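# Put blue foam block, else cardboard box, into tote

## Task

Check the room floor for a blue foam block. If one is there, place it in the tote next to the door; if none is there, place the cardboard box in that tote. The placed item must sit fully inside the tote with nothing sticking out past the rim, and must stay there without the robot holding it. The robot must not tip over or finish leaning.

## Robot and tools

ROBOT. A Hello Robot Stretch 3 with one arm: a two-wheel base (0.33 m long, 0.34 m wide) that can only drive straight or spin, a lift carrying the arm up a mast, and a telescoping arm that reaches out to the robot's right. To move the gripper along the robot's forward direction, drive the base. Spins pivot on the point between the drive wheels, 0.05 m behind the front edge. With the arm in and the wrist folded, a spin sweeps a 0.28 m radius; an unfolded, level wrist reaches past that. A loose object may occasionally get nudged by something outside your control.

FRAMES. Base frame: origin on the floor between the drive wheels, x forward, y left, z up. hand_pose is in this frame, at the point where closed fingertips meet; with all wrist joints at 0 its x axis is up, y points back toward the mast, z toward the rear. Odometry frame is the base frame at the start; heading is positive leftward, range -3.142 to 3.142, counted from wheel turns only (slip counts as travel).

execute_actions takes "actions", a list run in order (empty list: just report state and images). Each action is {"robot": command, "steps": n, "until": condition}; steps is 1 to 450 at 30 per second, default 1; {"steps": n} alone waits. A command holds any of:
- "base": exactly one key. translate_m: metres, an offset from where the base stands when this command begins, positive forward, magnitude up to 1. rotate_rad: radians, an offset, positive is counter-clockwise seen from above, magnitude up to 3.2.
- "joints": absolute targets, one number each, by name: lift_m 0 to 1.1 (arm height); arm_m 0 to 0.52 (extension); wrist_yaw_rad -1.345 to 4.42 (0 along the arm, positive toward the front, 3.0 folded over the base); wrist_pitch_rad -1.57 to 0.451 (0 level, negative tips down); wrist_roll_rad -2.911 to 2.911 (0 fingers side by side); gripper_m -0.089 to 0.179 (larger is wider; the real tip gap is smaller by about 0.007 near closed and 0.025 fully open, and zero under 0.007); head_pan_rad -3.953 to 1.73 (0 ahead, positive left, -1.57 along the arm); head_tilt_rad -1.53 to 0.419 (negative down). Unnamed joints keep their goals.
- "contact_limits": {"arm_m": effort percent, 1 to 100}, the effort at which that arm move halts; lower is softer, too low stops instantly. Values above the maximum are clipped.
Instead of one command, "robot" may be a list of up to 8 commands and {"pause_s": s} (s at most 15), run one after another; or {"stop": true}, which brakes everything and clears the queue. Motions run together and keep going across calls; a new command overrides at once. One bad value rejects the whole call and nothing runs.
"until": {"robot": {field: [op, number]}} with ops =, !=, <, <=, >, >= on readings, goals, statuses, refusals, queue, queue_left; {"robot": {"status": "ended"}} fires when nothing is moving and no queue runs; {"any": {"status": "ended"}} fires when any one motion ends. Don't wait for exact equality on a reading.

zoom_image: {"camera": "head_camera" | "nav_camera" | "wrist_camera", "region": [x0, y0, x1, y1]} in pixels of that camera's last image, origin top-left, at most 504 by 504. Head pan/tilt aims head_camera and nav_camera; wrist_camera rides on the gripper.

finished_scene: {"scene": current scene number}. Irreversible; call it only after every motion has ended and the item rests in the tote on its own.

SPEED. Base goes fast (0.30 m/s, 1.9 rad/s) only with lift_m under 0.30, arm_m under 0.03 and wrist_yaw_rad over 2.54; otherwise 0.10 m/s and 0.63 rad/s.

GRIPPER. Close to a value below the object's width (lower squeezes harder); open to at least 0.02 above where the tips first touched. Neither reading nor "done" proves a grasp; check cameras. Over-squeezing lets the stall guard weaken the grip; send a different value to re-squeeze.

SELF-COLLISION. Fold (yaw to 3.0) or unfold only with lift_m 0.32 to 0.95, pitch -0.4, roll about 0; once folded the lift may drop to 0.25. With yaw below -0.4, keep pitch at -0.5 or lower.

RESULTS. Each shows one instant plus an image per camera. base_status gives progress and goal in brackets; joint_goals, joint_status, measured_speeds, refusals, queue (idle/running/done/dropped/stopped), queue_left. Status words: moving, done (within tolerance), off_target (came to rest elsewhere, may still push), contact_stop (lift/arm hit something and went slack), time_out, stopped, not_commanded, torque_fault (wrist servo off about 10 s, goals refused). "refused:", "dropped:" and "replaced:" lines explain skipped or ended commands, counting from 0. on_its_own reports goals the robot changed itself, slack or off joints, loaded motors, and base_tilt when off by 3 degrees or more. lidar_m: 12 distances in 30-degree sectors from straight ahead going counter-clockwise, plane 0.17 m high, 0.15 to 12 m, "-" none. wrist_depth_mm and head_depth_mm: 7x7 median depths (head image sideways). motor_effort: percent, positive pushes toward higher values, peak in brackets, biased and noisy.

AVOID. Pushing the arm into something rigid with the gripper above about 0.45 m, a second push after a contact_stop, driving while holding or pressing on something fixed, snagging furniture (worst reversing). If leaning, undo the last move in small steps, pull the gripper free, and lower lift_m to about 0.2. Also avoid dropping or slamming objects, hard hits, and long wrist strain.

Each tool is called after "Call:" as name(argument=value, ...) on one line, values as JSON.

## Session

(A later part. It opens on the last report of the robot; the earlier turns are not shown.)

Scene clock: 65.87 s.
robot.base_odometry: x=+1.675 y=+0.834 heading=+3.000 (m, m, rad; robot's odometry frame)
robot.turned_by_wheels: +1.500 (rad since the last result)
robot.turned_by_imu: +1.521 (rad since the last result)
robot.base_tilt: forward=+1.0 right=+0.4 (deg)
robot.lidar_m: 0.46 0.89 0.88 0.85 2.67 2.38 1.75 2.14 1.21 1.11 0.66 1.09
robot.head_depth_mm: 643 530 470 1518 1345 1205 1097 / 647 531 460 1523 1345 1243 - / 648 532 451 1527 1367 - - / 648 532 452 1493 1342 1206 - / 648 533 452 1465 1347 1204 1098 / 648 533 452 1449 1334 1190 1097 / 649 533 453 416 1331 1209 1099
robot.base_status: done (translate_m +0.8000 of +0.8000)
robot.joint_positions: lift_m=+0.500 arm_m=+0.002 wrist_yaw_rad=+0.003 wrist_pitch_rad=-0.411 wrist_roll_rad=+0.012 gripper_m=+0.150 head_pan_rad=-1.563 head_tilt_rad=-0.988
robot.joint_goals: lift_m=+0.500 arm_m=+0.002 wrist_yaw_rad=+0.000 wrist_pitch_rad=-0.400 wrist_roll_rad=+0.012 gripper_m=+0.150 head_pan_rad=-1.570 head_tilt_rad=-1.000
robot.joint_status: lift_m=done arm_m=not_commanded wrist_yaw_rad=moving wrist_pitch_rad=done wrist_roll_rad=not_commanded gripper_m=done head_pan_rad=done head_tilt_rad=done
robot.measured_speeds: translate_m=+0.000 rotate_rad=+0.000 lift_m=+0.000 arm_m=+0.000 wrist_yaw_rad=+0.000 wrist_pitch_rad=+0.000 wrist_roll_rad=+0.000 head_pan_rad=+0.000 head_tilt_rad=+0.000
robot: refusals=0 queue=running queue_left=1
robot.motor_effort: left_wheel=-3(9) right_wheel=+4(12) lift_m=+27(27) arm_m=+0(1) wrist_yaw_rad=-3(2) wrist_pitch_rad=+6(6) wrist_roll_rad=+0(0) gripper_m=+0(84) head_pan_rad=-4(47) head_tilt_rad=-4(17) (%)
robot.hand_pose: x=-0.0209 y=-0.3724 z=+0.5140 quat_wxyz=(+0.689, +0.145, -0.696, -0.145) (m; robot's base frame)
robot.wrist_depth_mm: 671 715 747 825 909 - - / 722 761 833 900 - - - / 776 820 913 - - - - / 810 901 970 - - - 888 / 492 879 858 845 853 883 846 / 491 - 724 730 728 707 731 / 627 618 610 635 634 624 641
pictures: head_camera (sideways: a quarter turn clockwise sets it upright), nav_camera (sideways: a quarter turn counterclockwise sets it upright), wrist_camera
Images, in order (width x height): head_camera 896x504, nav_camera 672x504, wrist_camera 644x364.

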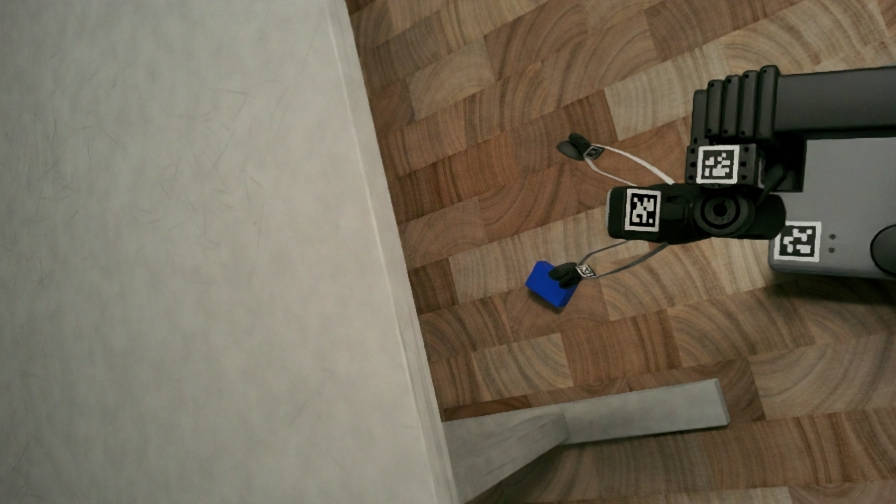

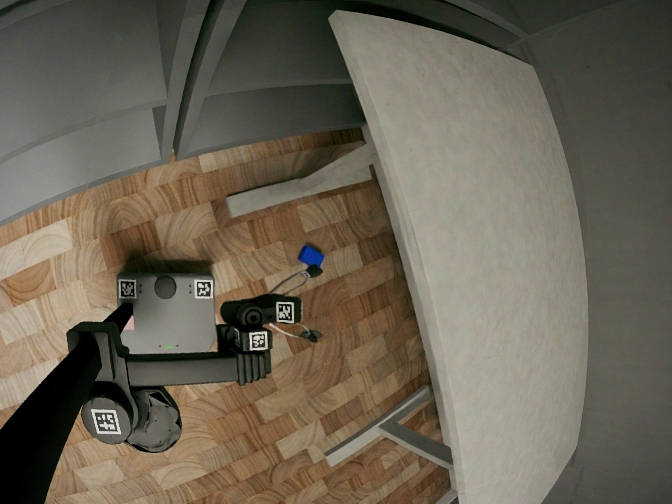

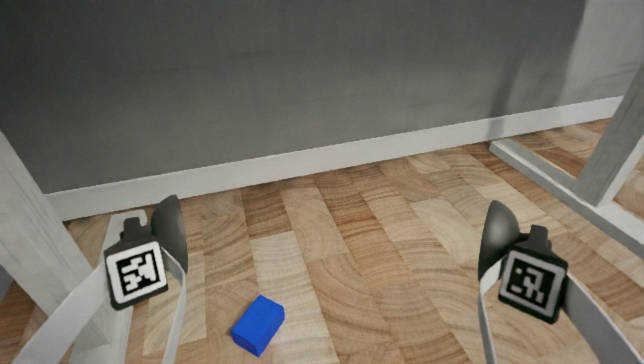

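Call:
execute_actions(actions=[{"robot":{"base":{"translate_m":0.1},"joints":{"arm_m":0.25,"wrist_pitch_rad":-1.5,"lift_m":0.4}},"steps":450,"until":{"robot":{"status":"ended"}}}])

Scene clock: 69.13 s.
robot.base_odometry: x=+1.576 y=+0.849 heading=+3.000 (m, m, rad; robot's odometry frame)
robot.turned_by_wheels: +0.000 (rad since the last result)
robot.turned_by_imu: +0.000 (rad since the last result)
robot.base_tilt: forward=+1.1 right=+0.5 (deg)
robot.lidar_m: 0.36 0.80 0.89 0.84 2.71 2.46 1.84 2.23 1.27 1.07 0.61 0.97
robot.head_depth_mm: 643 532 449 1517 1348 1210 1096 / 646 531 450 1503 1364 1214 - / 647 533 451 1466 1303 1201 - / 647 532 452 1448 1332 1211 - / 648 533 452 416 1351 1198 1091 / 649 533 452 408 1310 1208 1096 / 651 534 452 400 1351 1193 1070
robot.base_status: done (translate_m +0.1000 of +0.1000)
robot.joint_positions: lift_m=+0.400 arm_m=+0.250 wrist_yaw_rad=+0.001 wrist_pitch_rad=-1.494 wrist_roll_rad=+0.011 gripper_m=+0.150 head_pan_rad=-1.563 head_tilt_rad=-0.988
robot.joint_goals: lift_m=+0.400 arm_m=+0.250 wrist_yaw_rad=+0.000 wrist_pitch_rad=-1.500 wrist_roll_rad=+0.011 gripper_m=+0.150 head_pan_rad=-1.570 head_tilt_rad=-1.000
robot.joint_status: lift_m=done arm_m=done wrist_yaw_rad=done wrist_pitch_rad=done wrist_roll_rad=not_commanded gripper_m=done head_pan_rad=done head_tilt_rad=done
robot.measured_speeds: translate_m=+0.000 rotate_rad=+0.000 lift_m=+0.000 arm_m=+0.000 wrist_yaw_rad=+0.000 wrist_pitch_rad=+0.000 wrist_roll_rad=+0.000 head_pan_rad=+0.000 head_tilt_rad=+0.000
robot: refusals=0 queue=done queue_left=0
robot.motor_effort: left_wheel=-3(3) right_wheel=+3(7) lift_m=+20(27) arm_m=+5(5) wrist_yaw_rad=-1(1) wrist_pitch_rad=-3(6) wrist_roll_rad=+1(0) gripper_m=+1(0) head_pan_rad=-3(3) head_tilt_rad=-3(4) (%)
robot.hand_pose: x=-0.0216 y=-0.3902 z=+0.2815 quat_wxyz=(+0.516, +0.478, -0.521, -0.483) (m; robot's base frame)
robot.wrist_depth_mm: 360 417 415 408 408 402 396 / 399 426 426 420 420 415 409 / 440 407 436 432 428 417 417 / 454 421 448 440 438 434 430 / 466 462 454 447 447 441 441 / 475 - 469 465 453 456 445 / 488 487 477 - 463 470 462
pictures: head_camera (sideways: a quarter turn clockwise sets it upright), nav_camera (sideways: a quarter turn counterclockwise sets it upright), wrist_camera
Images, in order (width x height): head_camera 896x504, nav_camera 672x504, wrist_camera 644x364.

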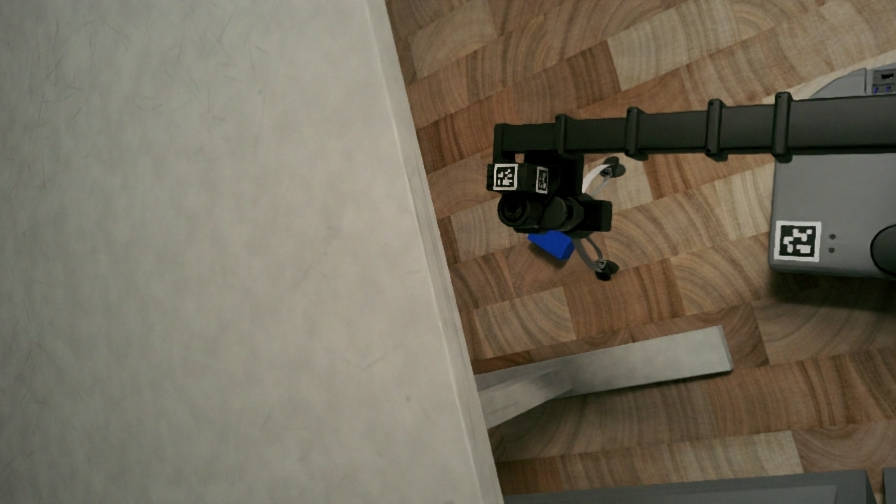

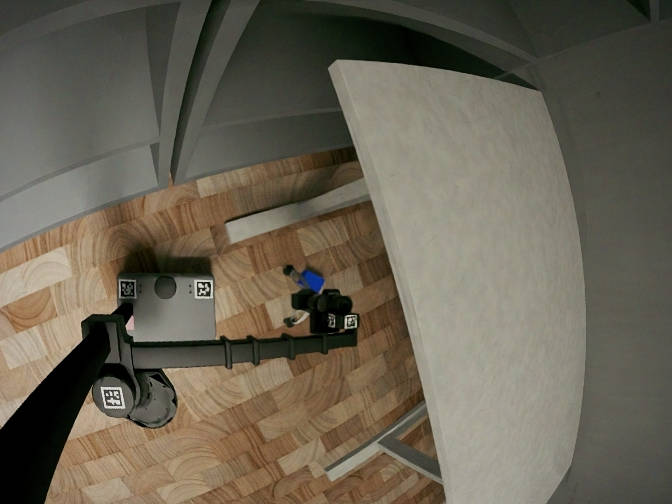

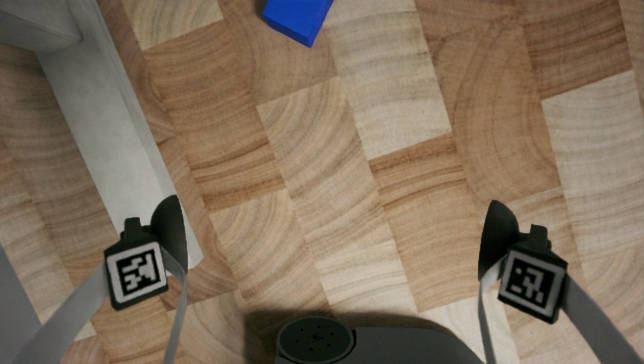

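Call:
execute_actions(actions=[{"robot":{"base":{"translate_m":0.03},"joints":{"arm_m":0.42,"lift_m":0.3}},"steps":450,"until":{"robot":{"status":"ended"}}}])

Scene clock: 71.83 s.
robot.base_odometry: x=+1.546 y=+0.853 heading=+3.000 (m, m, rad; robot's odometry frame)
robot.turned_by_wheels: +0.000 (rad since the last result)
robot.turned_by_imu: +0.000 (rad since the last result)
robot.base_tilt: forward=+1.1 right=+0.4 (deg)
robot.lidar_m: 0.33 0.77 0.86 0.84 2.72 2.49 1.87 2.26 1.29 1.07 0.60 0.94
robot.head_depth_mm: 644 530 450 1505 1347 1202 1092 / 644 530 450 1467 1344 1209 1124 / 646 532 450 415 1335 1209 - / 647 534 452 415 1328 1210 - / 647 532 452 407 1348 1189 1095 / 648 533 452 399 1317 1210 1093 / 650 533 453 392 1330 1173 1059
robot.base_status: done (translate_m +0.0300 of +0.0300)
robot.joint_positions: lift_m=+0.300 arm_m=+0.420 wrist_yaw_rad=+0.001 wrist_pitch_rad=-1.495 wrist_roll_rad=+0.011 gripper_m=+0.150 head_pan_rad=-1.563 head_tilt_rad=-0.988
robot.joint_goals: lift_m=+0.300 arm_m=+0.420 wrist_yaw_rad=+0.000 wrist_pitch_rad=-1.500 wrist_roll_rad=+0.011 gripper_m=+0.150 head_pan_rad=-1.570 head_tilt_rad=-1.000
robot.joint_status: lift_m=done arm_m=done wrist_yaw_rad=done wrist_pitch_rad=done wrist_roll_rad=not_commanded gripper_m=done head_pan_rad=done head_tilt_rad=done
robot.measured_speeds: translate_m=+0.000 rotate_rad=+0.000 lift_m=+0.000 arm_m=+0.000 wrist_yaw_rad=+0.000 wrist_pitch_rad=+0.000 wrist_roll_rad=+0.000 head_pan_rad=+0.000 head_tilt_rad=+0.000
robot: refusals=0 queue=done queue_left=0
robot.motor_effort: left_wheel=-3(4) right_wheel=+3(8) lift_m=+21(21) arm_m=+5(2) wrist_yaw_rad=-2(2) wrist_pitch_rad=-2(3) wrist_roll_rad=+0(0) gripper_m=+0(0) head_pan_rad=-3(4) head_tilt_rad=-4(3) (%)
robot.hand_pose: x=-0.0216 y=-0.5600 z=+0.1815 quat_wxyz=(+0.516, +0.478, -0.521, -0.483) (m; robot's base frame)
robot.wrist_depth_mm: 327 325 321 316 310 312 308 / 331 332 328 324 321 320 314 / 322 339 335 289 328 326 325 / 317 348 346 298 337 331 331 / 323 346 354 349 347 340 337 / 333 - 360 357 352 354 347 / 375 344 370 370 363 361 356
pictures: head_camera (sideways: a quarter turn clockwise sets it upright), nav_camera (sideways: a quarter turn counterclockwise sets it upright), wrist_camera
Images, in order (width x height): head_camera 896x504, nav_camera 672x504, wrist_camera 644x364.

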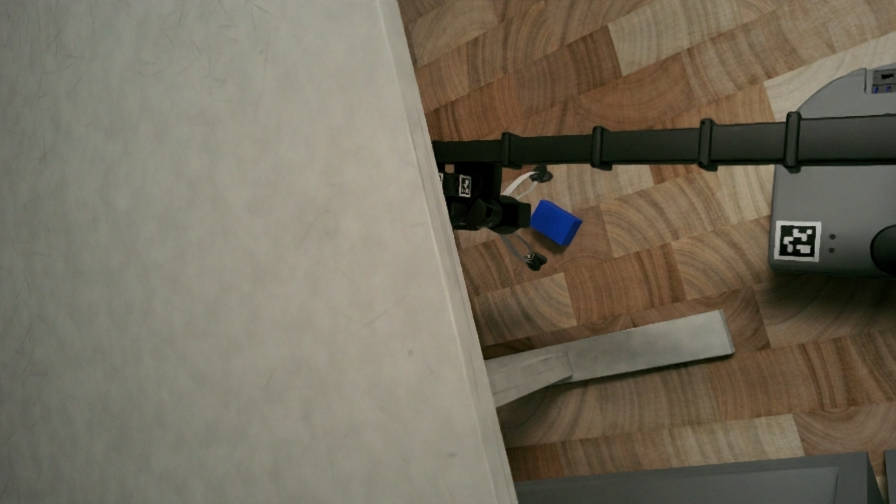

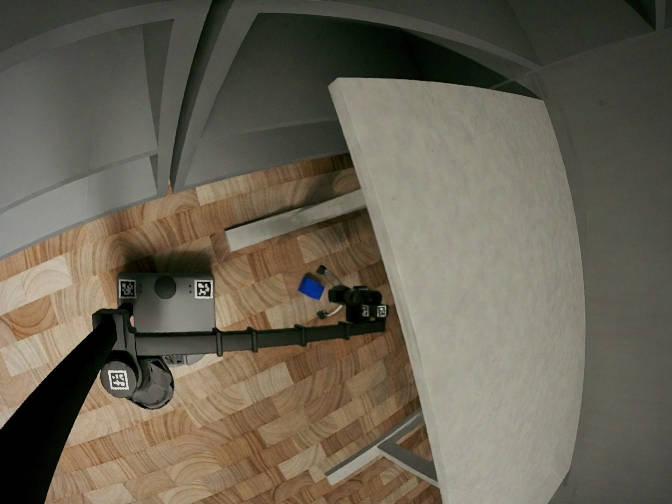

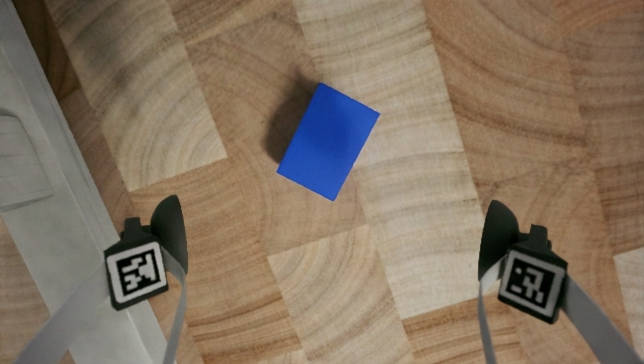

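Call:
execute_actions(actions=[{"robot":{"joints":{"arm_m":0.46,"lift_m":0.2}},"steps":450,"until":{"robot":{"status":"ended"}}}])

Scene clock: 73.73 s.
robot.base_odometry: x=+1.546 y=+0.853 heading=+3.000 (m, m, rad; robot's odometry frame)
robot.turned_by_wheels: +0.000 (rad since the last result)
robot.turned_by_imu: +0.000 (rad since the last result)
robot.base_tilt: forward=+1.1 right=+0.5 (deg)
robot.lidar_m: 0.33 0.77 0.86 0.84 2.72 2.50 1.87 2.26 1.29 1.07 0.60 0.94
robot.head_depth_mm: 644 530 450 1504 1347 1204 1096 / 646 531 450 1466 1348 1207 1122 / 647 532 451 412 1341 1206 - / 647 531 451 415 1337 1207 - / 648 533 452 408 1353 1192 1100 / 649 533 452 400 1317 1209 1098 / 650 533 452 393 1330 1181 1062
robot.base_status: done (translate_m +0.0300 of +0.0300)
robot.joint_positions: lift_m=+0.200 arm_m=+0.460 wrist_yaw_rad=+0.001 wrist_pitch_rad=-1.495 wrist_roll_rad=+0.011 gripper_m=+0.150 head_pan_rad=-1.563 head_tilt_rad=-0.988
robot.joint_goals: lift_m=+0.200 arm_m=+0.460 wrist_yaw_rad=+0.000 wrist_pitch_rad=-1.500 wrist_roll_rad=+0.011 gripper_m=+0.150 head_pan_rad=-1.570 head_tilt_rad=-1.000
robot.joint_status: lift_m=done arm_m=done wrist_yaw_rad=done wrist_pitch_rad=done wrist_roll_rad=not_commanded gripper_m=done head_pan_rad=done head_tilt_rad=done
robot.measured_speeds: translate_m=+0.000 rotate_rad=+0.000 lift_m=+0.000 arm_m=+0.000 wrist_yaw_rad=+0.000 wrist_pitch_rad=+0.000 wrist_roll_rad=+0.000 head_pan_rad=+0.000 head_tilt_rad=+0.000
robot: refusals=0 queue=done queue_left=0
robot.motor_effort: left_wheel=-2(3) right_wheel=+2(3) lift_m=+20(20) arm_m=+5(7) wrist_yaw_rad=-1(2) wrist_pitch_rad=-2(2) wrist_roll_rad=+0(0) gripper_m=-1(0) head_pan_rad=-3(3) head_tilt_rad=-3(4) (%)
robot.hand_pose: x=-0.0216 y=-0.5999 z=+0.0815 quat_wxyz=(+0.516, +0.478, -0.521, -0.484) (m; robot's base frame)
robot.wrist_depth_mm: 231 229 226 224 222 221 218 / 235 234 231 229 226 224 223 / 240 239 237 233 233 229 229 / 248 246 243 196 235 236 233 / 254 251 249 200 244 241 240 / 260 - 256 253 249 251 244 / 267 266 263 260 257 254 250
pictures: head_camera (sideways: a quarter turn clockwise sets it upright), nav_camera (sideways: a quarter turn counterclockwise sets it upright), wrist_camera
Images, in order (width x height): head_camera 896x504, nav_camera 672x504, wrist_camera 644x364.

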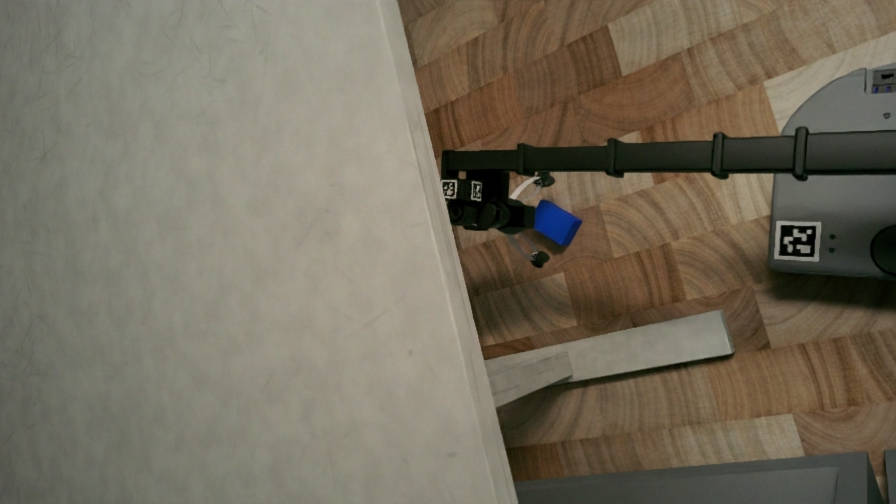

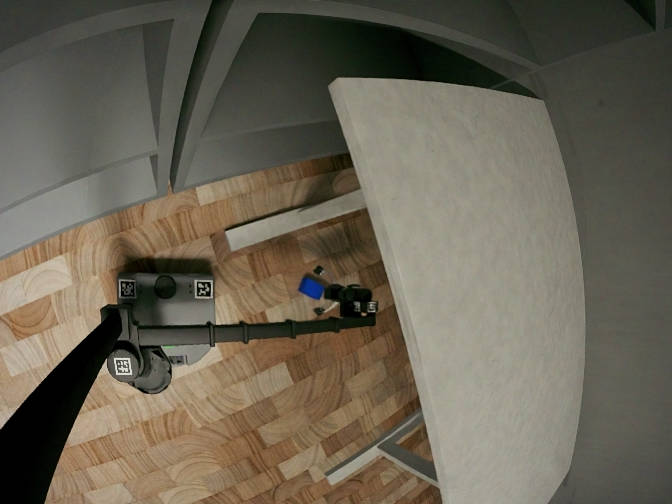

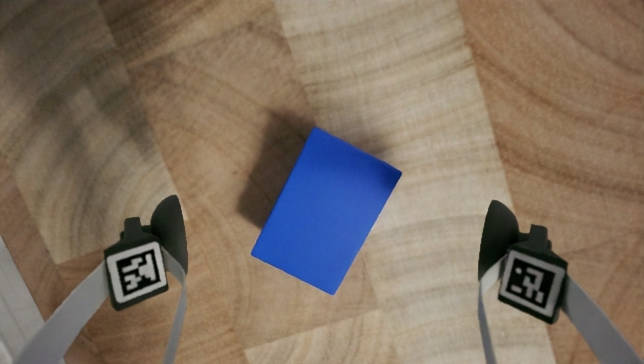

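Good. Lower and grip.

Call:
execute_actions(actions=[{"robot":[{"joints":{"lift_m":0.135}},{"joints":{"gripper_m":0.02}},{"joints":{"lift_m":0.3}}],"steps":450,"until":{"robot":{"status":"ended"}}}])

Scene clock: 80.03 s.
robot.base_odometry: x=+1.546 y=+0.853 heading=+3.000 (m, m, rad; robot's odometry frame)
robot.turned_by_wheels: +0.000 (rad since the last result)
robot.turned_by_imu: +0.000 (rad since the last result)
robot.base_tilt: forward=+1.1 right=+0.5 (deg)
robot.lidar_m: 0.33 0.77 0.86 0.84 2.72 2.50 1.88 2.26 1.29 0.61 0.60 0.94
robot.head_depth_mm: 644 530 450 1489 1345 1206 1093 / 644 530 451 1467 1345 1209 - / 647 531 451 414 1335 1210 - / 648 531 451 415 1326 1207 - / 648 532 451 407 1349 1191 1094 / 649 533 452 399 1312 1207 1097 / 649 534 452 392 1328 1177 1062
robot.base_status: done (translate_m +0.0300 of +0.0300)
robot.joint_positions: lift_m=+0.300 arm_m=+0.460 wrist_yaw_rad=+0.001 wrist_pitch_rad=-1.500 wrist_roll_rad=+0.011 gripper_m=+0.028 head_pan_rad=-1.563 head_tilt_rad=-0.988
robot.joint_goals: lift_m=+0.300 arm_m=+0.460 wrist_yaw_rad=+0.000 wrist_pitch_rad=-1.500 wrist_roll_rad=+0.011 gripper_m=+0.029 head_pan_rad=-1.570 head_tilt_rad=-1.000
robot.joint_status: lift_m=done arm_m=done wrist_yaw_rad=done wrist_pitch_rad=done wrist_roll_rad=not_commanded gripper_m=done head_pan_rad=done head_tilt_rad=done
robot.measured_speeds: translate_m=+0.000 rotate_rad=+0.000 lift_m=+0.000 arm_m=+0.000 wrist_yaw_rad=+0.000 wrist_pitch_rad=+0.000 wrist_roll_rad=+0.000 head_pan_rad=+0.000 head_tilt_rad=+0.000
robot: refusals=0 queue=done queue_left=0
robot.on_its_own: gripper_m is held at +0.029, not at your +0.020, by its stall guard, which is still easing
robot.motor_effort: left_wheel=-1(2) right_wheel=+3(3) lift_m=+27(31) arm_m=+4(5) wrist_yaw_rad=-2(2) wrist_pitch_rad=+1(2) wrist_roll_rad=+1(0) gripper_m=-5(98) head_pan_rad=-3(4) head_tilt_rad=-4(4) (%)
robot.hand_pose: x=-0.0216 y=-0.5986 z=+0.1813 quat_wxyz=(+0.515, +0.480, -0.520, -0.485) (m; robot's base frame)
robot.wrist_depth_mm: 323 322 318 318 312 312 309 / 330 329 328 323 322 317 316 / 333 337 335 328 326 324 325 / 317 346 342 129 127 335 330 / 323 354 350 130 128 343 337 / 333 359 133 130 128 348 345 / 361 343 372 130 363 360 356
pictures: head_camera (sideways: a quarter turn clockwise sets it upright), nav_camera (sideways: a quarter turn counterclockwise sets it upright), wrist_camera
Images, in order (width x height): head_camera 896x504, nav_camera 672x504, wrist_camera 644x364.

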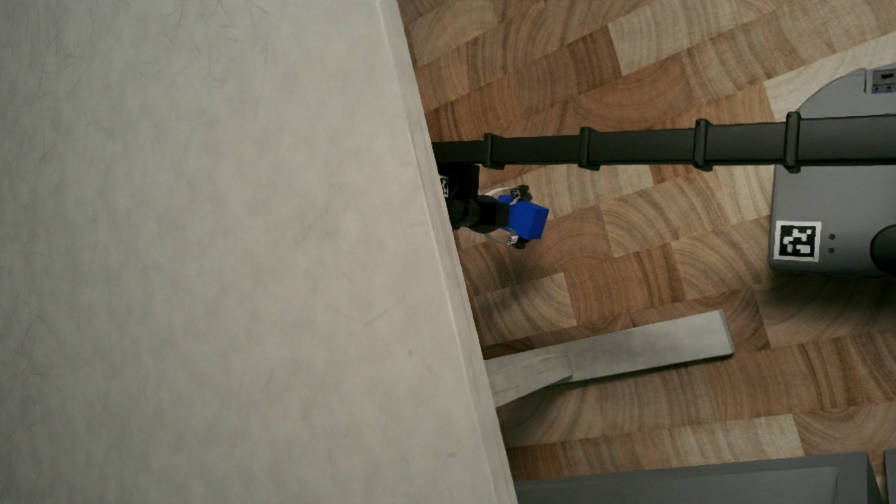

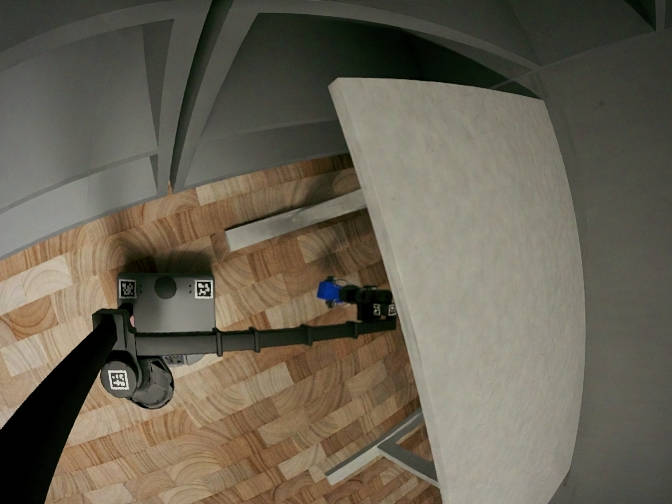

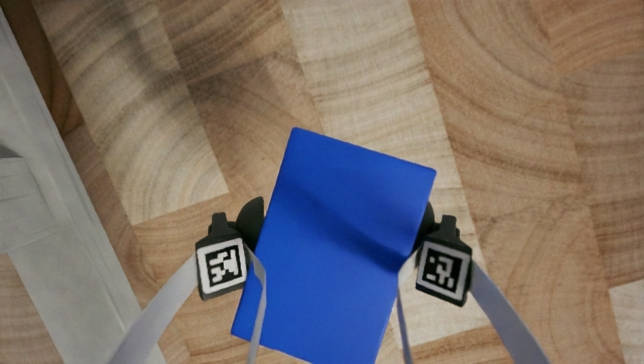

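Call:
execute_actions(actions=[{"robot":[{"joints":{"arm_m":0.0,"lift_m":0.5,"head_pan_rad":0.0,"head_tilt_rad":-0.8}},{"joints":{"wrist_pitch_rad":-0.4}},{"joints":{"wrist_yaw_rad":3.0}},{"joints":{"lift_m":0.28}},{"base":{"translate_m":-0.93}},{"base":{"rotate_rad":1.64}},{"base":{"translate_m":1.0}},{"base":{"translate_m":0.9}}],"steps":450,"until":{"robot":{"status":"ended"}}},{"steps":450,"until":{"robot":{"status":"ended"}}}])

Scene clock: 108.90 s.
robot.base_odometry: x=+2.328 y=-1.174 heading=-1.644 (m, m, rad; robot's odometry frame)
robot.turned_by_wheels: +1.640 (rad since the last result)
robot.turned_by_imu: +1.661 (rad since the last result)
robot.base_tilt: forward=+1.0 right=+0.4 (deg)
robot.lidar_m: 0.56 0.56 0.65 1.12 1.89 2.16 2.86 1.46 0.81 0.81 1.13 0.65
robot.head_depth_mm: 498 576 684 847 1107 1291 1132 / 486 561 665 816 1049 1262 1132 / 476 547 645 784 1002 1246 1131 / 465 534 624 756 957 1222 1129 / 455 520 607 728 914 1198 1130 / 445 507 590 706 875 1151 1129 / 437 495 574 680 840 1094 1130
robot.base_status: done (translate_m +0.9000 of +0.9000)
robot.joint_positions: lift_m=+0.280 arm_m=+0.003 wrist_yaw_rad=+2.998 wrist_pitch_rad=-0.423 wrist_roll_rad=+0.011 gripper_m=+0.030 head_pan_rad=-0.007 head_tilt_rad=-0.802
robot.joint_goals: lift_m=+0.280 arm_m=+0.000 wrist_yaw_rad=+3.000 wrist_pitch_rad=-0.400 wrist_roll_rad=+0.011 gripper_m=+0.029 head_pan_rad=+0.000 head_tilt_rad=-0.800
robot.joint_status: lift_m=done arm_m=done wrist_yaw_rad=done wrist_pitch_rad=done wrist_roll_rad=not_commanded gripper_m=done head_pan_rad=done head_tilt_rad=done
robot.measured_speeds: translate_m=+0.000 rotate_rad=+0.000 lift_m=+0.000 arm_m=+0.000 wrist_yaw_rad=+0.000 wrist_pitch_rad=+0.000 wrist_roll_rad=+0.000 head_pan_rad=+0.000 head_tilt_rad=+0.000
robot: refusals=0 queue=done queue_left=0
robot.on_its_own: gripper_m is held at +0.029, not at your +0.020, by its stall guard, which is not easing now
robot.motor_effort: left_wheel=-2(9) right_wheel=+4(13) lift_m=+21(29) arm_m=-4(4) wrist_yaw_rad=+1(2) wrist_pitch_rad=+12(15) wrist_roll_rad=+0(0) gripper_m=-20(19) head_pan_rad=+4(44) head_tilt_rad=+1(15) (%)
robot.hand_pose: x=+0.0107 y=+0.0739 z=+0.2917 quat_wxyz=(+0.199, +0.704, +0.098, +0.675) (m; robot's base frame)
robot.wrist_depth_mm: - - - - 850 617 481 / - - - - 881 629 492 / 851 821 815 824 818 646 509 / 665 675 670 129 127 634 520 / 561 548 - 130 128 542 508 / 474 506 132 130 129 468 460 / - - - 131 398 405 402
pictures: head_camera (sideways: a quarter turn clockwise sets it upright), nav_camera (sideways: a quarter turn counterclockwise sets it upright), wrist_camera
Images, in order (width x height): head_camera 896x504, nav_camera 672x504, wrist_camera 644x364.

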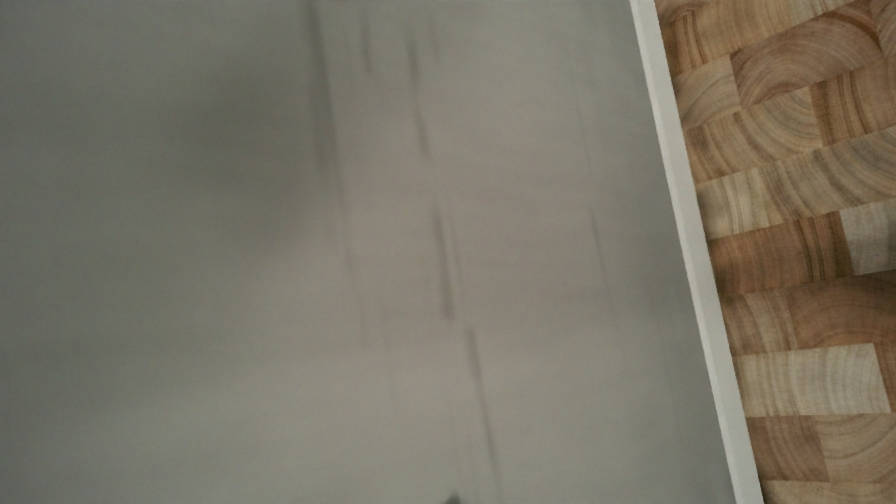

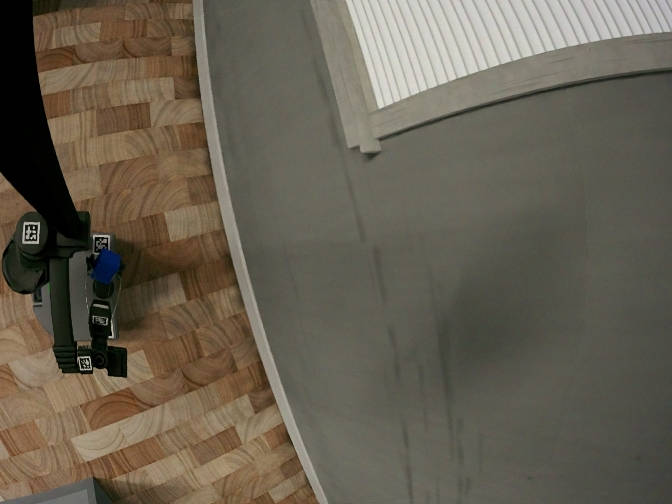

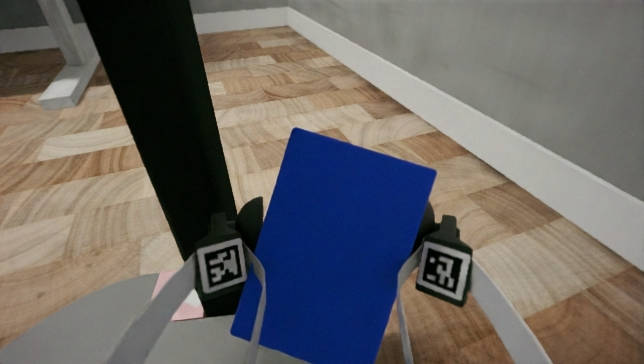

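Call:
execute_actions(actions=[{"robot":[{"base":{"rotate_rad":-1.42}},{"base":{"translate_m":1.0}},{"base":{"translate_m":0.5}}],"steps":450,"until":{"robot":{"status":"ended"}}}])

Scene clock: 119.77 s.
robot.base_odometry: x=+0.833 y=-1.291 heading=-3.064 (m, m, rad; robot's odometry frame)
robot.turned_by_wheels: -1.420 (rad since the last result)
robot.turned_by_imu: -1.436 (rad since the last result)
robot.base_tilt: forward=+0.9 right=+0.5 (deg)
robot.lidar_m: 1.40 1.14 0.77 0.72 0.74 0.94 2.02 0.42 0.44 0.96 2.25 1.50
robot.head_depth_mm: 1216 1395 1645 1780 1496 1287 1132 / 1206 1386 1636 1788 1490 1291 1128 / 1203 1376 1615 1786 1499 1287 1134 / 1192 1369 1597 1774 1494 1282 1129 / 1190 1357 1592 1764 1458 1290 1126 / 1175 1350 1577 1739 1453 1285 1131 / 1171 1333 1563 1729 1495 1286 1128
robot.base_status: done (translate_m +0.5000 of +0.5000)
robot.joint_positions: lift_m=+0.280 arm_m=+0.003 wrist_yaw_rad=+2.998 wrist_pitch_rad=-0.423 wrist_roll_rad=+0.011 gripper_m=+0.030 head_pan_rad=-0.007 head_tilt_rad=-0.802
robot.joint_goals: lift_m=+0.280 arm_m=+0.000 wrist_yaw_rad=+3.000 wrist_pitch_rad=-0.400 wrist_roll_rad=+0.011 gripper_m=+0.029 head_pan_rad=+0.000 head_tilt_rad=-0.800
robot.joint_status: lift_m=done arm_m=done wrist_yaw_rad=done wrist_pitch_rad=done wrist_roll_rad=not_commanded gripper_m=done head_pan_rad=done head_tilt_rad=done
robot.measured_speeds: translate_m=+0.000 rotate_rad=+0.000 lift_m=+0.000 arm_m=+0.000 wrist_yaw_rad=+0.000 wrist_pitch_rad=+0.000 wrist_roll_rad=+0.000 head_pan_rad=+0.000 head_tilt_rad=+0.000
robot: refusals=0 queue=done queue_left=0
robot.on_its_own: gripper_m is held at +0.029, not at your +0.020, by its stall guard, which is not easing now
robot.motor_effort: left_wheel=+1(9) right_wheel=-2(9) lift_m=+21(21) arm_m=-4(4) wrist_yaw_rad=+1(1) wrist_pitch_rad=+12(12) wrist_roll_rad=+0(1) gripper_m=-19(20) head_pan_rad=+3(3) head_tilt_rad=+1(2) (%)
robot.hand_pose: x=+0.0107 y=+0.0739 z=+0.2917 quat_wxyz=(+0.199, +0.704, +0.098, +0.675) (m; robot's base frame)
robot.wrist_depth_mm: 600 - 674 700 739 781 848 / 654 - 746 767 814 881 963 / 705 729 792 807 828 823 813 / 660 671 673 130 127 655 648 / 557 556 - 130 128 548 540 / 475 499 132 130 129 466 463 / - - - 131 396 404 407
pictures: head_camera (sideways: a quarter turn clockwise sets it upright), nav_camera (sideways: a quarter turn counterclockwise sets it upright), wrist_camera
Images, in order (width x height): head_camera 896x504, nav_camera 672x504, wrist_camera 644x364.

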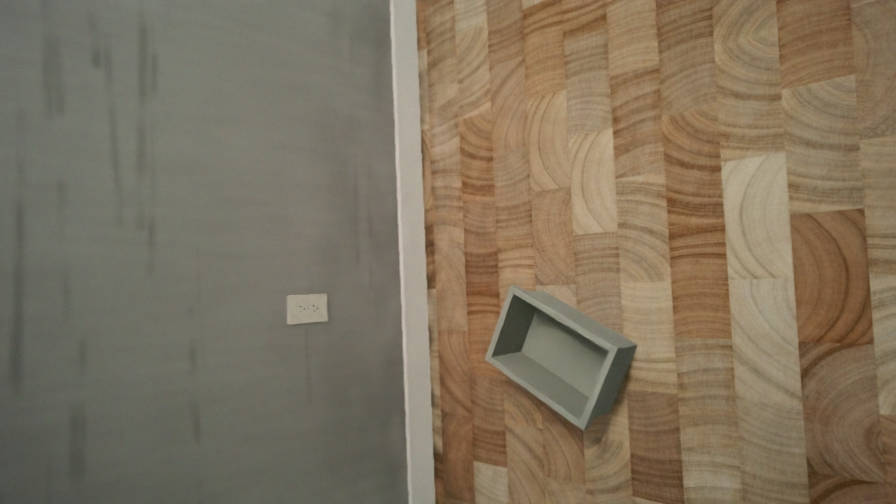

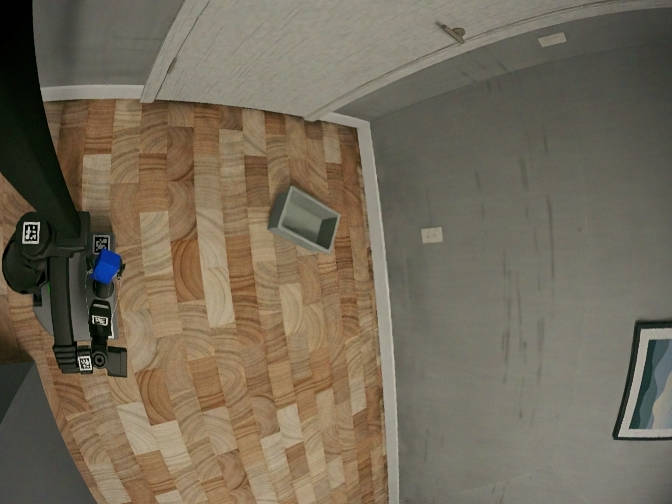

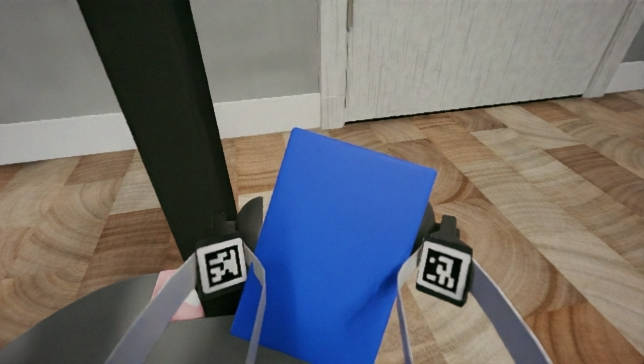

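Call:
execute_actions(actions=[{"robot":[{"base":{"translate_m":0.35}},{"base":{"rotate_rad":2.06},"joints":{"head_pan_rad":-1.57,"head_tilt_rad":-1.0}},{"joints":{"lift_m":0.5}},{"joints":{"wrist_yaw_rad":0.0}},{"joints":{"wrist_pitch_rad":-1.5,"arm_m":0.35}}],"steps":450,"until":{"robot":{"status":"ended"}}},{"steps":300,"until":{"robot":{"status":"ended"}}}])

Scene clock: 134.63 s.
robot.base_odometry: x=+0.484 y=-1.318 heading=-1.004 (m, m, rad; robot's odometry frame)
robot.turned_by_wheels: +2.060 (rad since the last result)
robot.turned_by_imu: +2.087 (rad since the last result)
robot.base_tilt: forward=+1.1 right=+0.5 (deg)
robot.lidar_m: 0.75 0.97 1.97 0.72 0.87 1.77 1.76 1.14 1.04 1.05 0.82 0.75
robot.head_depth_mm: 919 1068 1266 1471 1352 1203 1093 / 961 1121 1350 1512 1348 - - / 1007 1190 1435 - 1308 1206 - / 1059 1263 1556 1527 1328 1209 - / 1118 1342 1638 1526 1321 1211 1097 / 1121 1276 1455 1499 1356 1209 1097 / 988 1069 1183 1335 1353 1210 1095
robot.base_status: done (rotate_rad +2.0599 of +2.0600)
robot.joint_positions: lift_m=+0.500 arm_m=+0.350 wrist_yaw_rad=+0.001 wrist_pitch_rad=-1.493 wrist_roll_rad=+0.011 gripper_m=+0.030 head_pan_rad=-1.563 head_tilt_rad=-0.988
robot.joint_goals: lift_m=+0.500 arm_m=+0.350 wrist_yaw_rad=+0.000 wrist_pitch_rad=-1.500 wrist_roll_rad=+0.011 gripper_m=+0.029 head_pan_rad=-1.570 head_tilt_rad=-1.000
robot.joint_status: lift_m=done arm_m=done wrist_yaw_rad=done wrist_pitch_rad=done wrist_roll_rad=not_commanded gripper_m=done head_pan_rad=done head_tilt_rad=done
robot.measured_speeds: translate_m=+0.000 rotate_rad=+0.000 lift_m=+0.000 arm_m=+0.000 wrist_yaw_rad=+0.000 wrist_pitch_rad=+0.000 wrist_roll_rad=+0.000 head_pan_rad=+0.000 head_tilt_rad=+0.000
robot: refusals=0 queue=done queue_left=0
robot.on_its_own: gripper_m is held at +0.029, not at your +0.020, by its stall guard, which is not easing now
robot.motor_effort: left_wheel=-3(8) right_wheel=+3(13) lift_m=+27(30) arm_m=+5(5) wrist_yaw_rad=-2(3) wrist_pitch_rad=-3(13) wrist_roll_rad=+0(0) gripper_m=-19(20) head_pan_rad=-4(43) head_tilt_rad=-5(17) (%)
robot.hand_pose: x=-0.0216 y=-0.4903 z=+0.3812 quat_wxyz=(+0.516, +0.478, -0.521, -0.483) (m; robot's base frame)
robot.wrist_depth_mm: 513 510 508 488 475 494 486 / 531 527 515 512 498 507 504 / 541 538 518 516 521 522 513 / 561 550 544 129 128 529 522 / 574 557 554 130 128 540 539 / 582 582 133 131 129 552 551 / 595 602 587 131 580 570 567
pictures: head_camera (sideways: a quarter turn clockwise sets it upright), nav_camera (sideways: a quarter turn counterclockwise sets it upright), wrist_camera
Images, in order (width x height): head_camera 896x504, nav_camera 672x504, wrist_camera 644x364.

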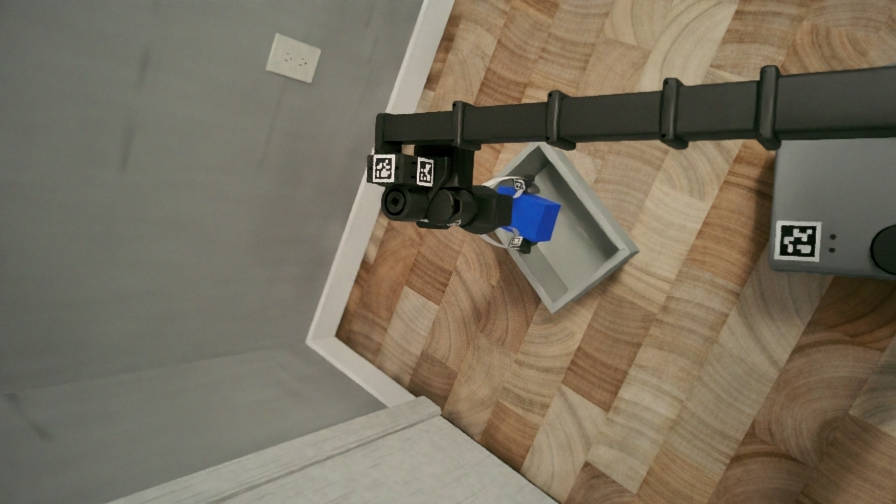

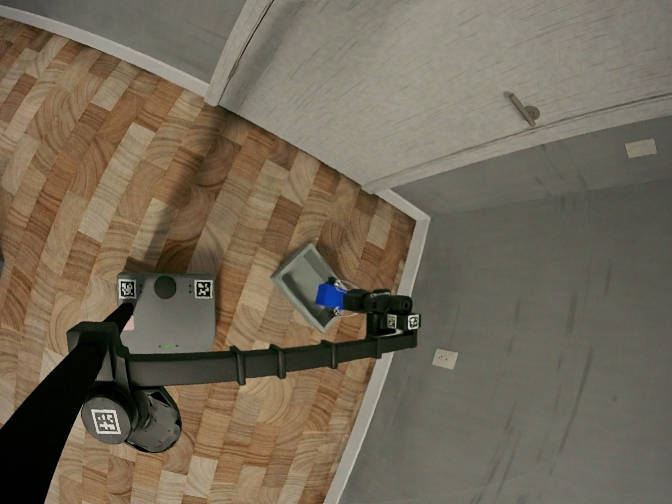

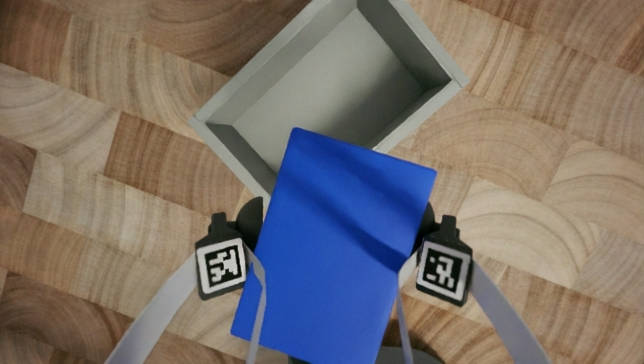

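Call:
execute_actions(actions=[{"robot":{"joints":{"arm_m":0.42,"lift_m":0.33}},"steps":450,"until":{"robot":{"status":"ended"}}}])

Scene clock: 137.23 s.
robot.base_odometry: x=+0.484 y=-1.318 heading=-1.004 (m, m, rad; robot's odometry frame)
robot.turned_by_wheels: +0.000 (rad since the last result)
robot.turned_by_imu: +0.000 (rad since the last result)
robot.base_tilt: forward=+1.1 right=+0.6 (deg)
robot.lidar_m: 0.75 0.96 1.97 0.72 0.87 1.78 1.76 1.14 1.04 1.05 0.82 0.75
robot.head_depth_mm: 921 1065 1268 1468 1349 1203 1093 / 962 1122 1350 1513 1347 1214 - / 1004 1189 1449 1588 1306 1207 - / 1063 1261 1556 1529 1305 1207 - / 1117 1342 1641 1535 1325 1210 1094 / 1119 1277 1460 1502 1349 1208 1097 / 988 1072 1178 1334 1353 1212 1098
robot.base_status: done (rotate_rad +2.0599 of +2.0600)
robot.joint_positions: lift_m=+0.330 arm_m=+0.420 wrist_yaw_rad=+0.001 wrist_pitch_rad=-1.495 wrist_roll_rad=+0.011 gripper_m=+0.030 head_pan_rad=-1.563 head_tilt_rad=-0.988
robot.joint_goals: lift_m=+0.330 arm_m=+0.420 wrist_yaw_rad=+0.000 wrist_pitch_rad=-1.500 wrist_roll_rad=+0.011 gripper_m=+0.029 head_pan_rad=-1.570 head_tilt_rad=-1.000
robot.joint_status: lift_m=done arm_m=done wrist_yaw_rad=done wrist_pitch_rad=done wrist_roll_rad=not_commanded gripper_m=done head_pan_rad=done head_tilt_rad=done
robot.measured_speeds: translate_m=+0.000 rotate_rad=+0.000 lift_m=+0.000 arm_m=+0.000 wrist_yaw_rad=+0.000 wrist_pitch_rad=+0.000 wrist_roll_rad=+0.000 head_pan_rad=+0.000 head_tilt_rad=+0.000
robot: refusals=0 queue=done queue_left=0
robot.on_its_own: gripper_m is held at +0.029, not at your +0.020, by its stall guard, which is not easing now
robot.motor_effort: left_wheel=-3(2) right_wheel=+3(3) lift_m=+21(26) arm_m=+5(9) wrist_yaw_rad=-1(2) wrist_pitch_rad=-2(3) wrist_roll_rad=+0(0) gripper_m=-21(20) head_pan_rad=-4(4) head_tilt_rad=-4(4) (%)
robot.hand_pose: x=-0.0216 y=-0.5600 z=+0.2115 quat_wxyz=(+0.516, +0.478, -0.521, -0.484) (m; robot's base frame)
robot.wrist_depth_mm: 351 351 351 269 270 338 335 / 365 362 318 351 344 279 344 / 371 368 311 354 353 262 353 / 383 290 369 129 127 278 360 / 390 289 293 130 127 371 372 / 401 398 132 130 129 382 379 / 412 411 399 131 395 396 385
pictures: head_camera (sideways: a quarter turn clockwise sets it upright), nav_camera (sideways: a quarter turn counterclockwise sets it upright), wrist_camera
Images, in order (width x height): head_camera 896x504, nav_camera 672x504, wrist_camera 644x364.

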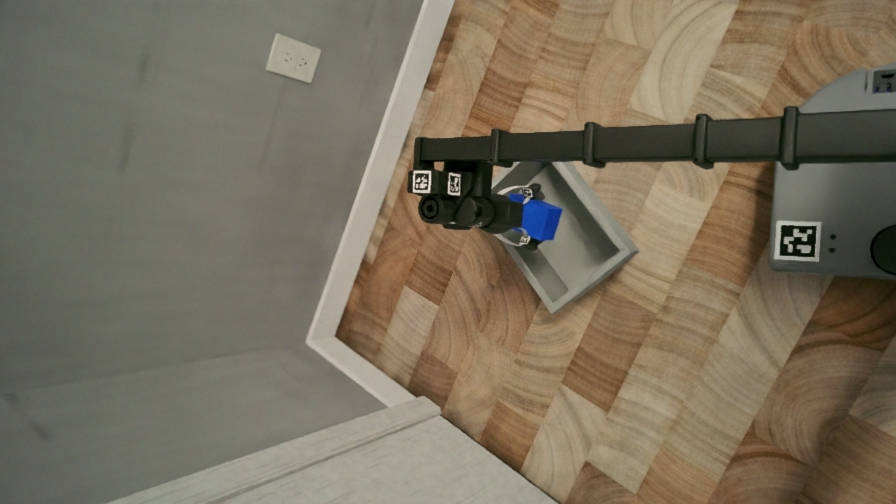

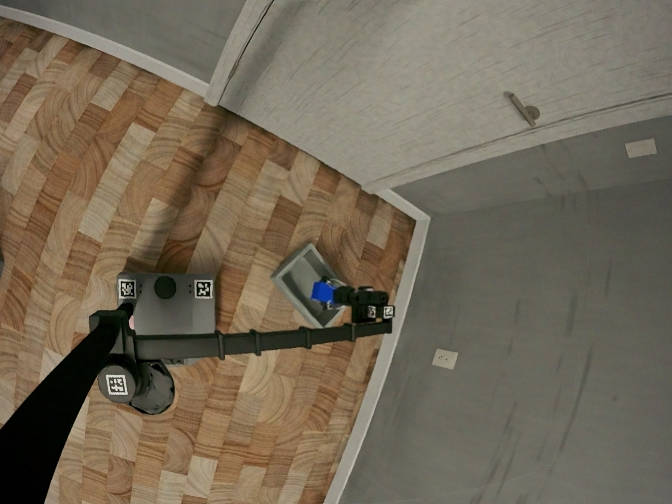

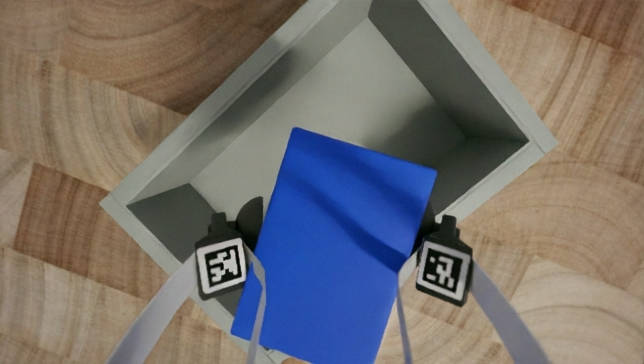

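Call:
execute_actions(actions=[{"robot":[{"joints":{"arm_m":0.46}},{"joints":{"lift_m":0.19}},{"joints":{"gripper_m":0.09}},{"joints":{"lift_m":0.45}}],"steps":450,"until":{"robot":{"status":"ended"}}}])

Scene clock: 144.97 s.
robot.base_odometry: x=+0.484 y=-1.318 heading=-1.004 (m, m, rad; robot's odometry frame)
robot.turned_by_wheels: +0.000 (rad since the last result)
robot.turned_by_imu: -0.001 (rad since the last result)
robot.base_tilt: forward=+1.0 right=+0.5 (deg)
robot.lidar_m: 0.75 0.96 1.97 0.72 0.87 1.77 1.76 1.14 1.04 1.05 0.82 0.75
robot.head_depth_mm: 922 1066 1267 1465 1350 1206 1094 / 963 1124 1337 1515 1352 1208 - / 1004 1186 1389 1482 1317 1213 - / 1059 1256 1561 1533 1321 1207 - / 1117 1341 1639 1532 1330 1210 1092 / 1121 1272 1455 1500 1354 1209 1096 / 988 1071 1180 1332 1347 1211 1101
robot.base_status: done (rotate_rad +2.0599 of +2.0600)
robot.joint_positions: lift_m=+0.450 arm_m=+0.460 wrist_yaw_rad=+0.001 wrist_pitch_rad=-1.495 wrist_roll_rad=+0.011 gripper_m=+0.090 head_pan_rad=-1.563 head_tilt_rad=-0.988
robot.joint_goals: lift_m=+0.450 arm_m=+0.460 wrist_yaw_rad=+0.000 wrist_pitch_rad=-1.500 wrist_roll_rad=+0.011 gripper_m=+0.090 head_pan_rad=-1.570 head_tilt_rad=-1.000
robot.joint_status: lift_m=done arm_m=done wrist_yaw_rad=done wrist_pitch_rad=done wrist_roll_rad=not_commanded gripper_m=done head_pan_rad=done head_tilt_rad=done
robot.measured_speeds: translate_m=+0.000 rotate_rad=+0.000 lift_m=+0.000 arm_m=+0.000 wrist_yaw_rad=+0.000 wrist_pitch_rad=+0.000 wrist_roll_rad=+0.000 head_pan_rad=+0.000 head_tilt_rad=+0.000
robot: refusals=0 queue=done queue_left=0
robot.motor_effort: left_wheel=-2(3) right_wheel=+4(3) lift_m=+27(27) arm_m=+6(4) wrist_yaw_rad=-2(1) wrist_pitch_rad=-2(2) wrist_roll_rad=+0(0) gripper_m=+0(75) head_pan_rad=-4(4) head_tilt_rad=-3(4) (%)
robot.hand_pose: x=-0.0216 y=-0.6000 z=+0.3312 quat_wxyz=(+0.516, +0.478, -0.521, -0.484) (m; robot's base frame)
robot.wrist_depth_mm: 462 457 460 460 453 448 445 / 479 480 471 468 459 463 455 / 495 485 481 469 466 471 466 / 505 498 491 479 469 480 474 / 518 513 489 494 405 490 488 / 530 528 455 459 511 504 495 / 552 542 537 531 517 514 513
pictures: head_camera (sideways: a quarter turn clockwise sets it upright), nav_camera (sideways: a quarter turn counterclockwise sets it upright), wrist_camera
Images, in order (width x height): head_camera 896x504, nav_camera 672x504, wrist_camera 644x364.

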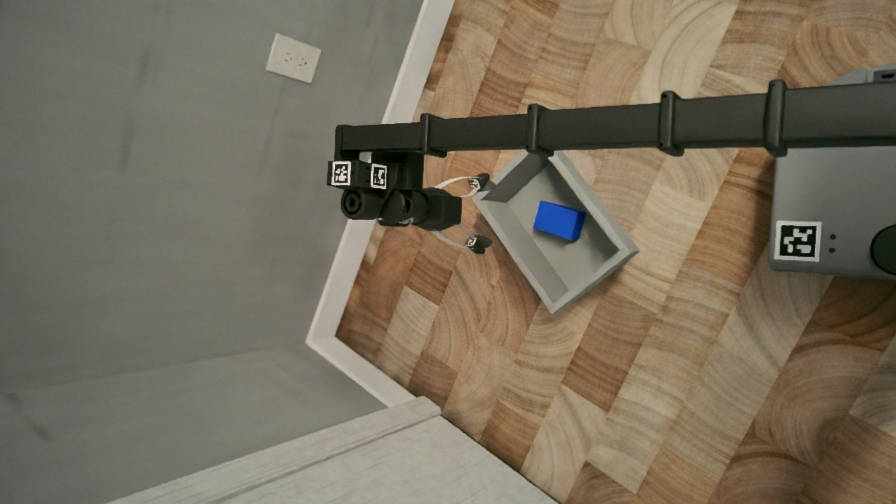

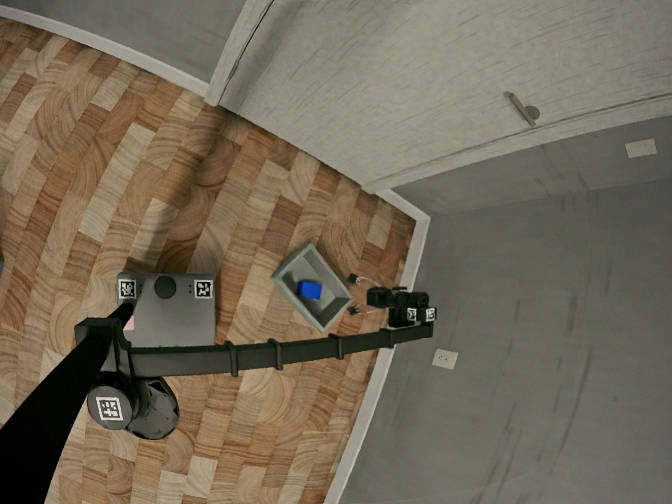

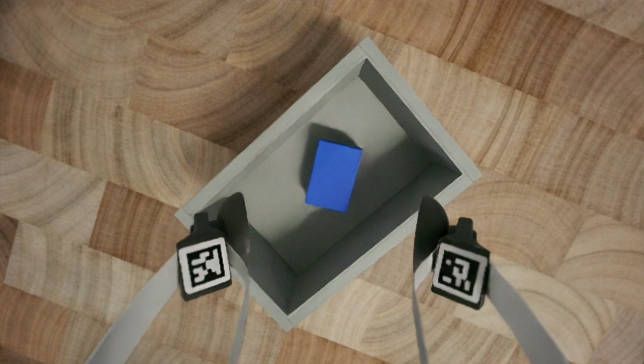

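Call:
finished_scene(scene=1)

The scene is finished: the task was done.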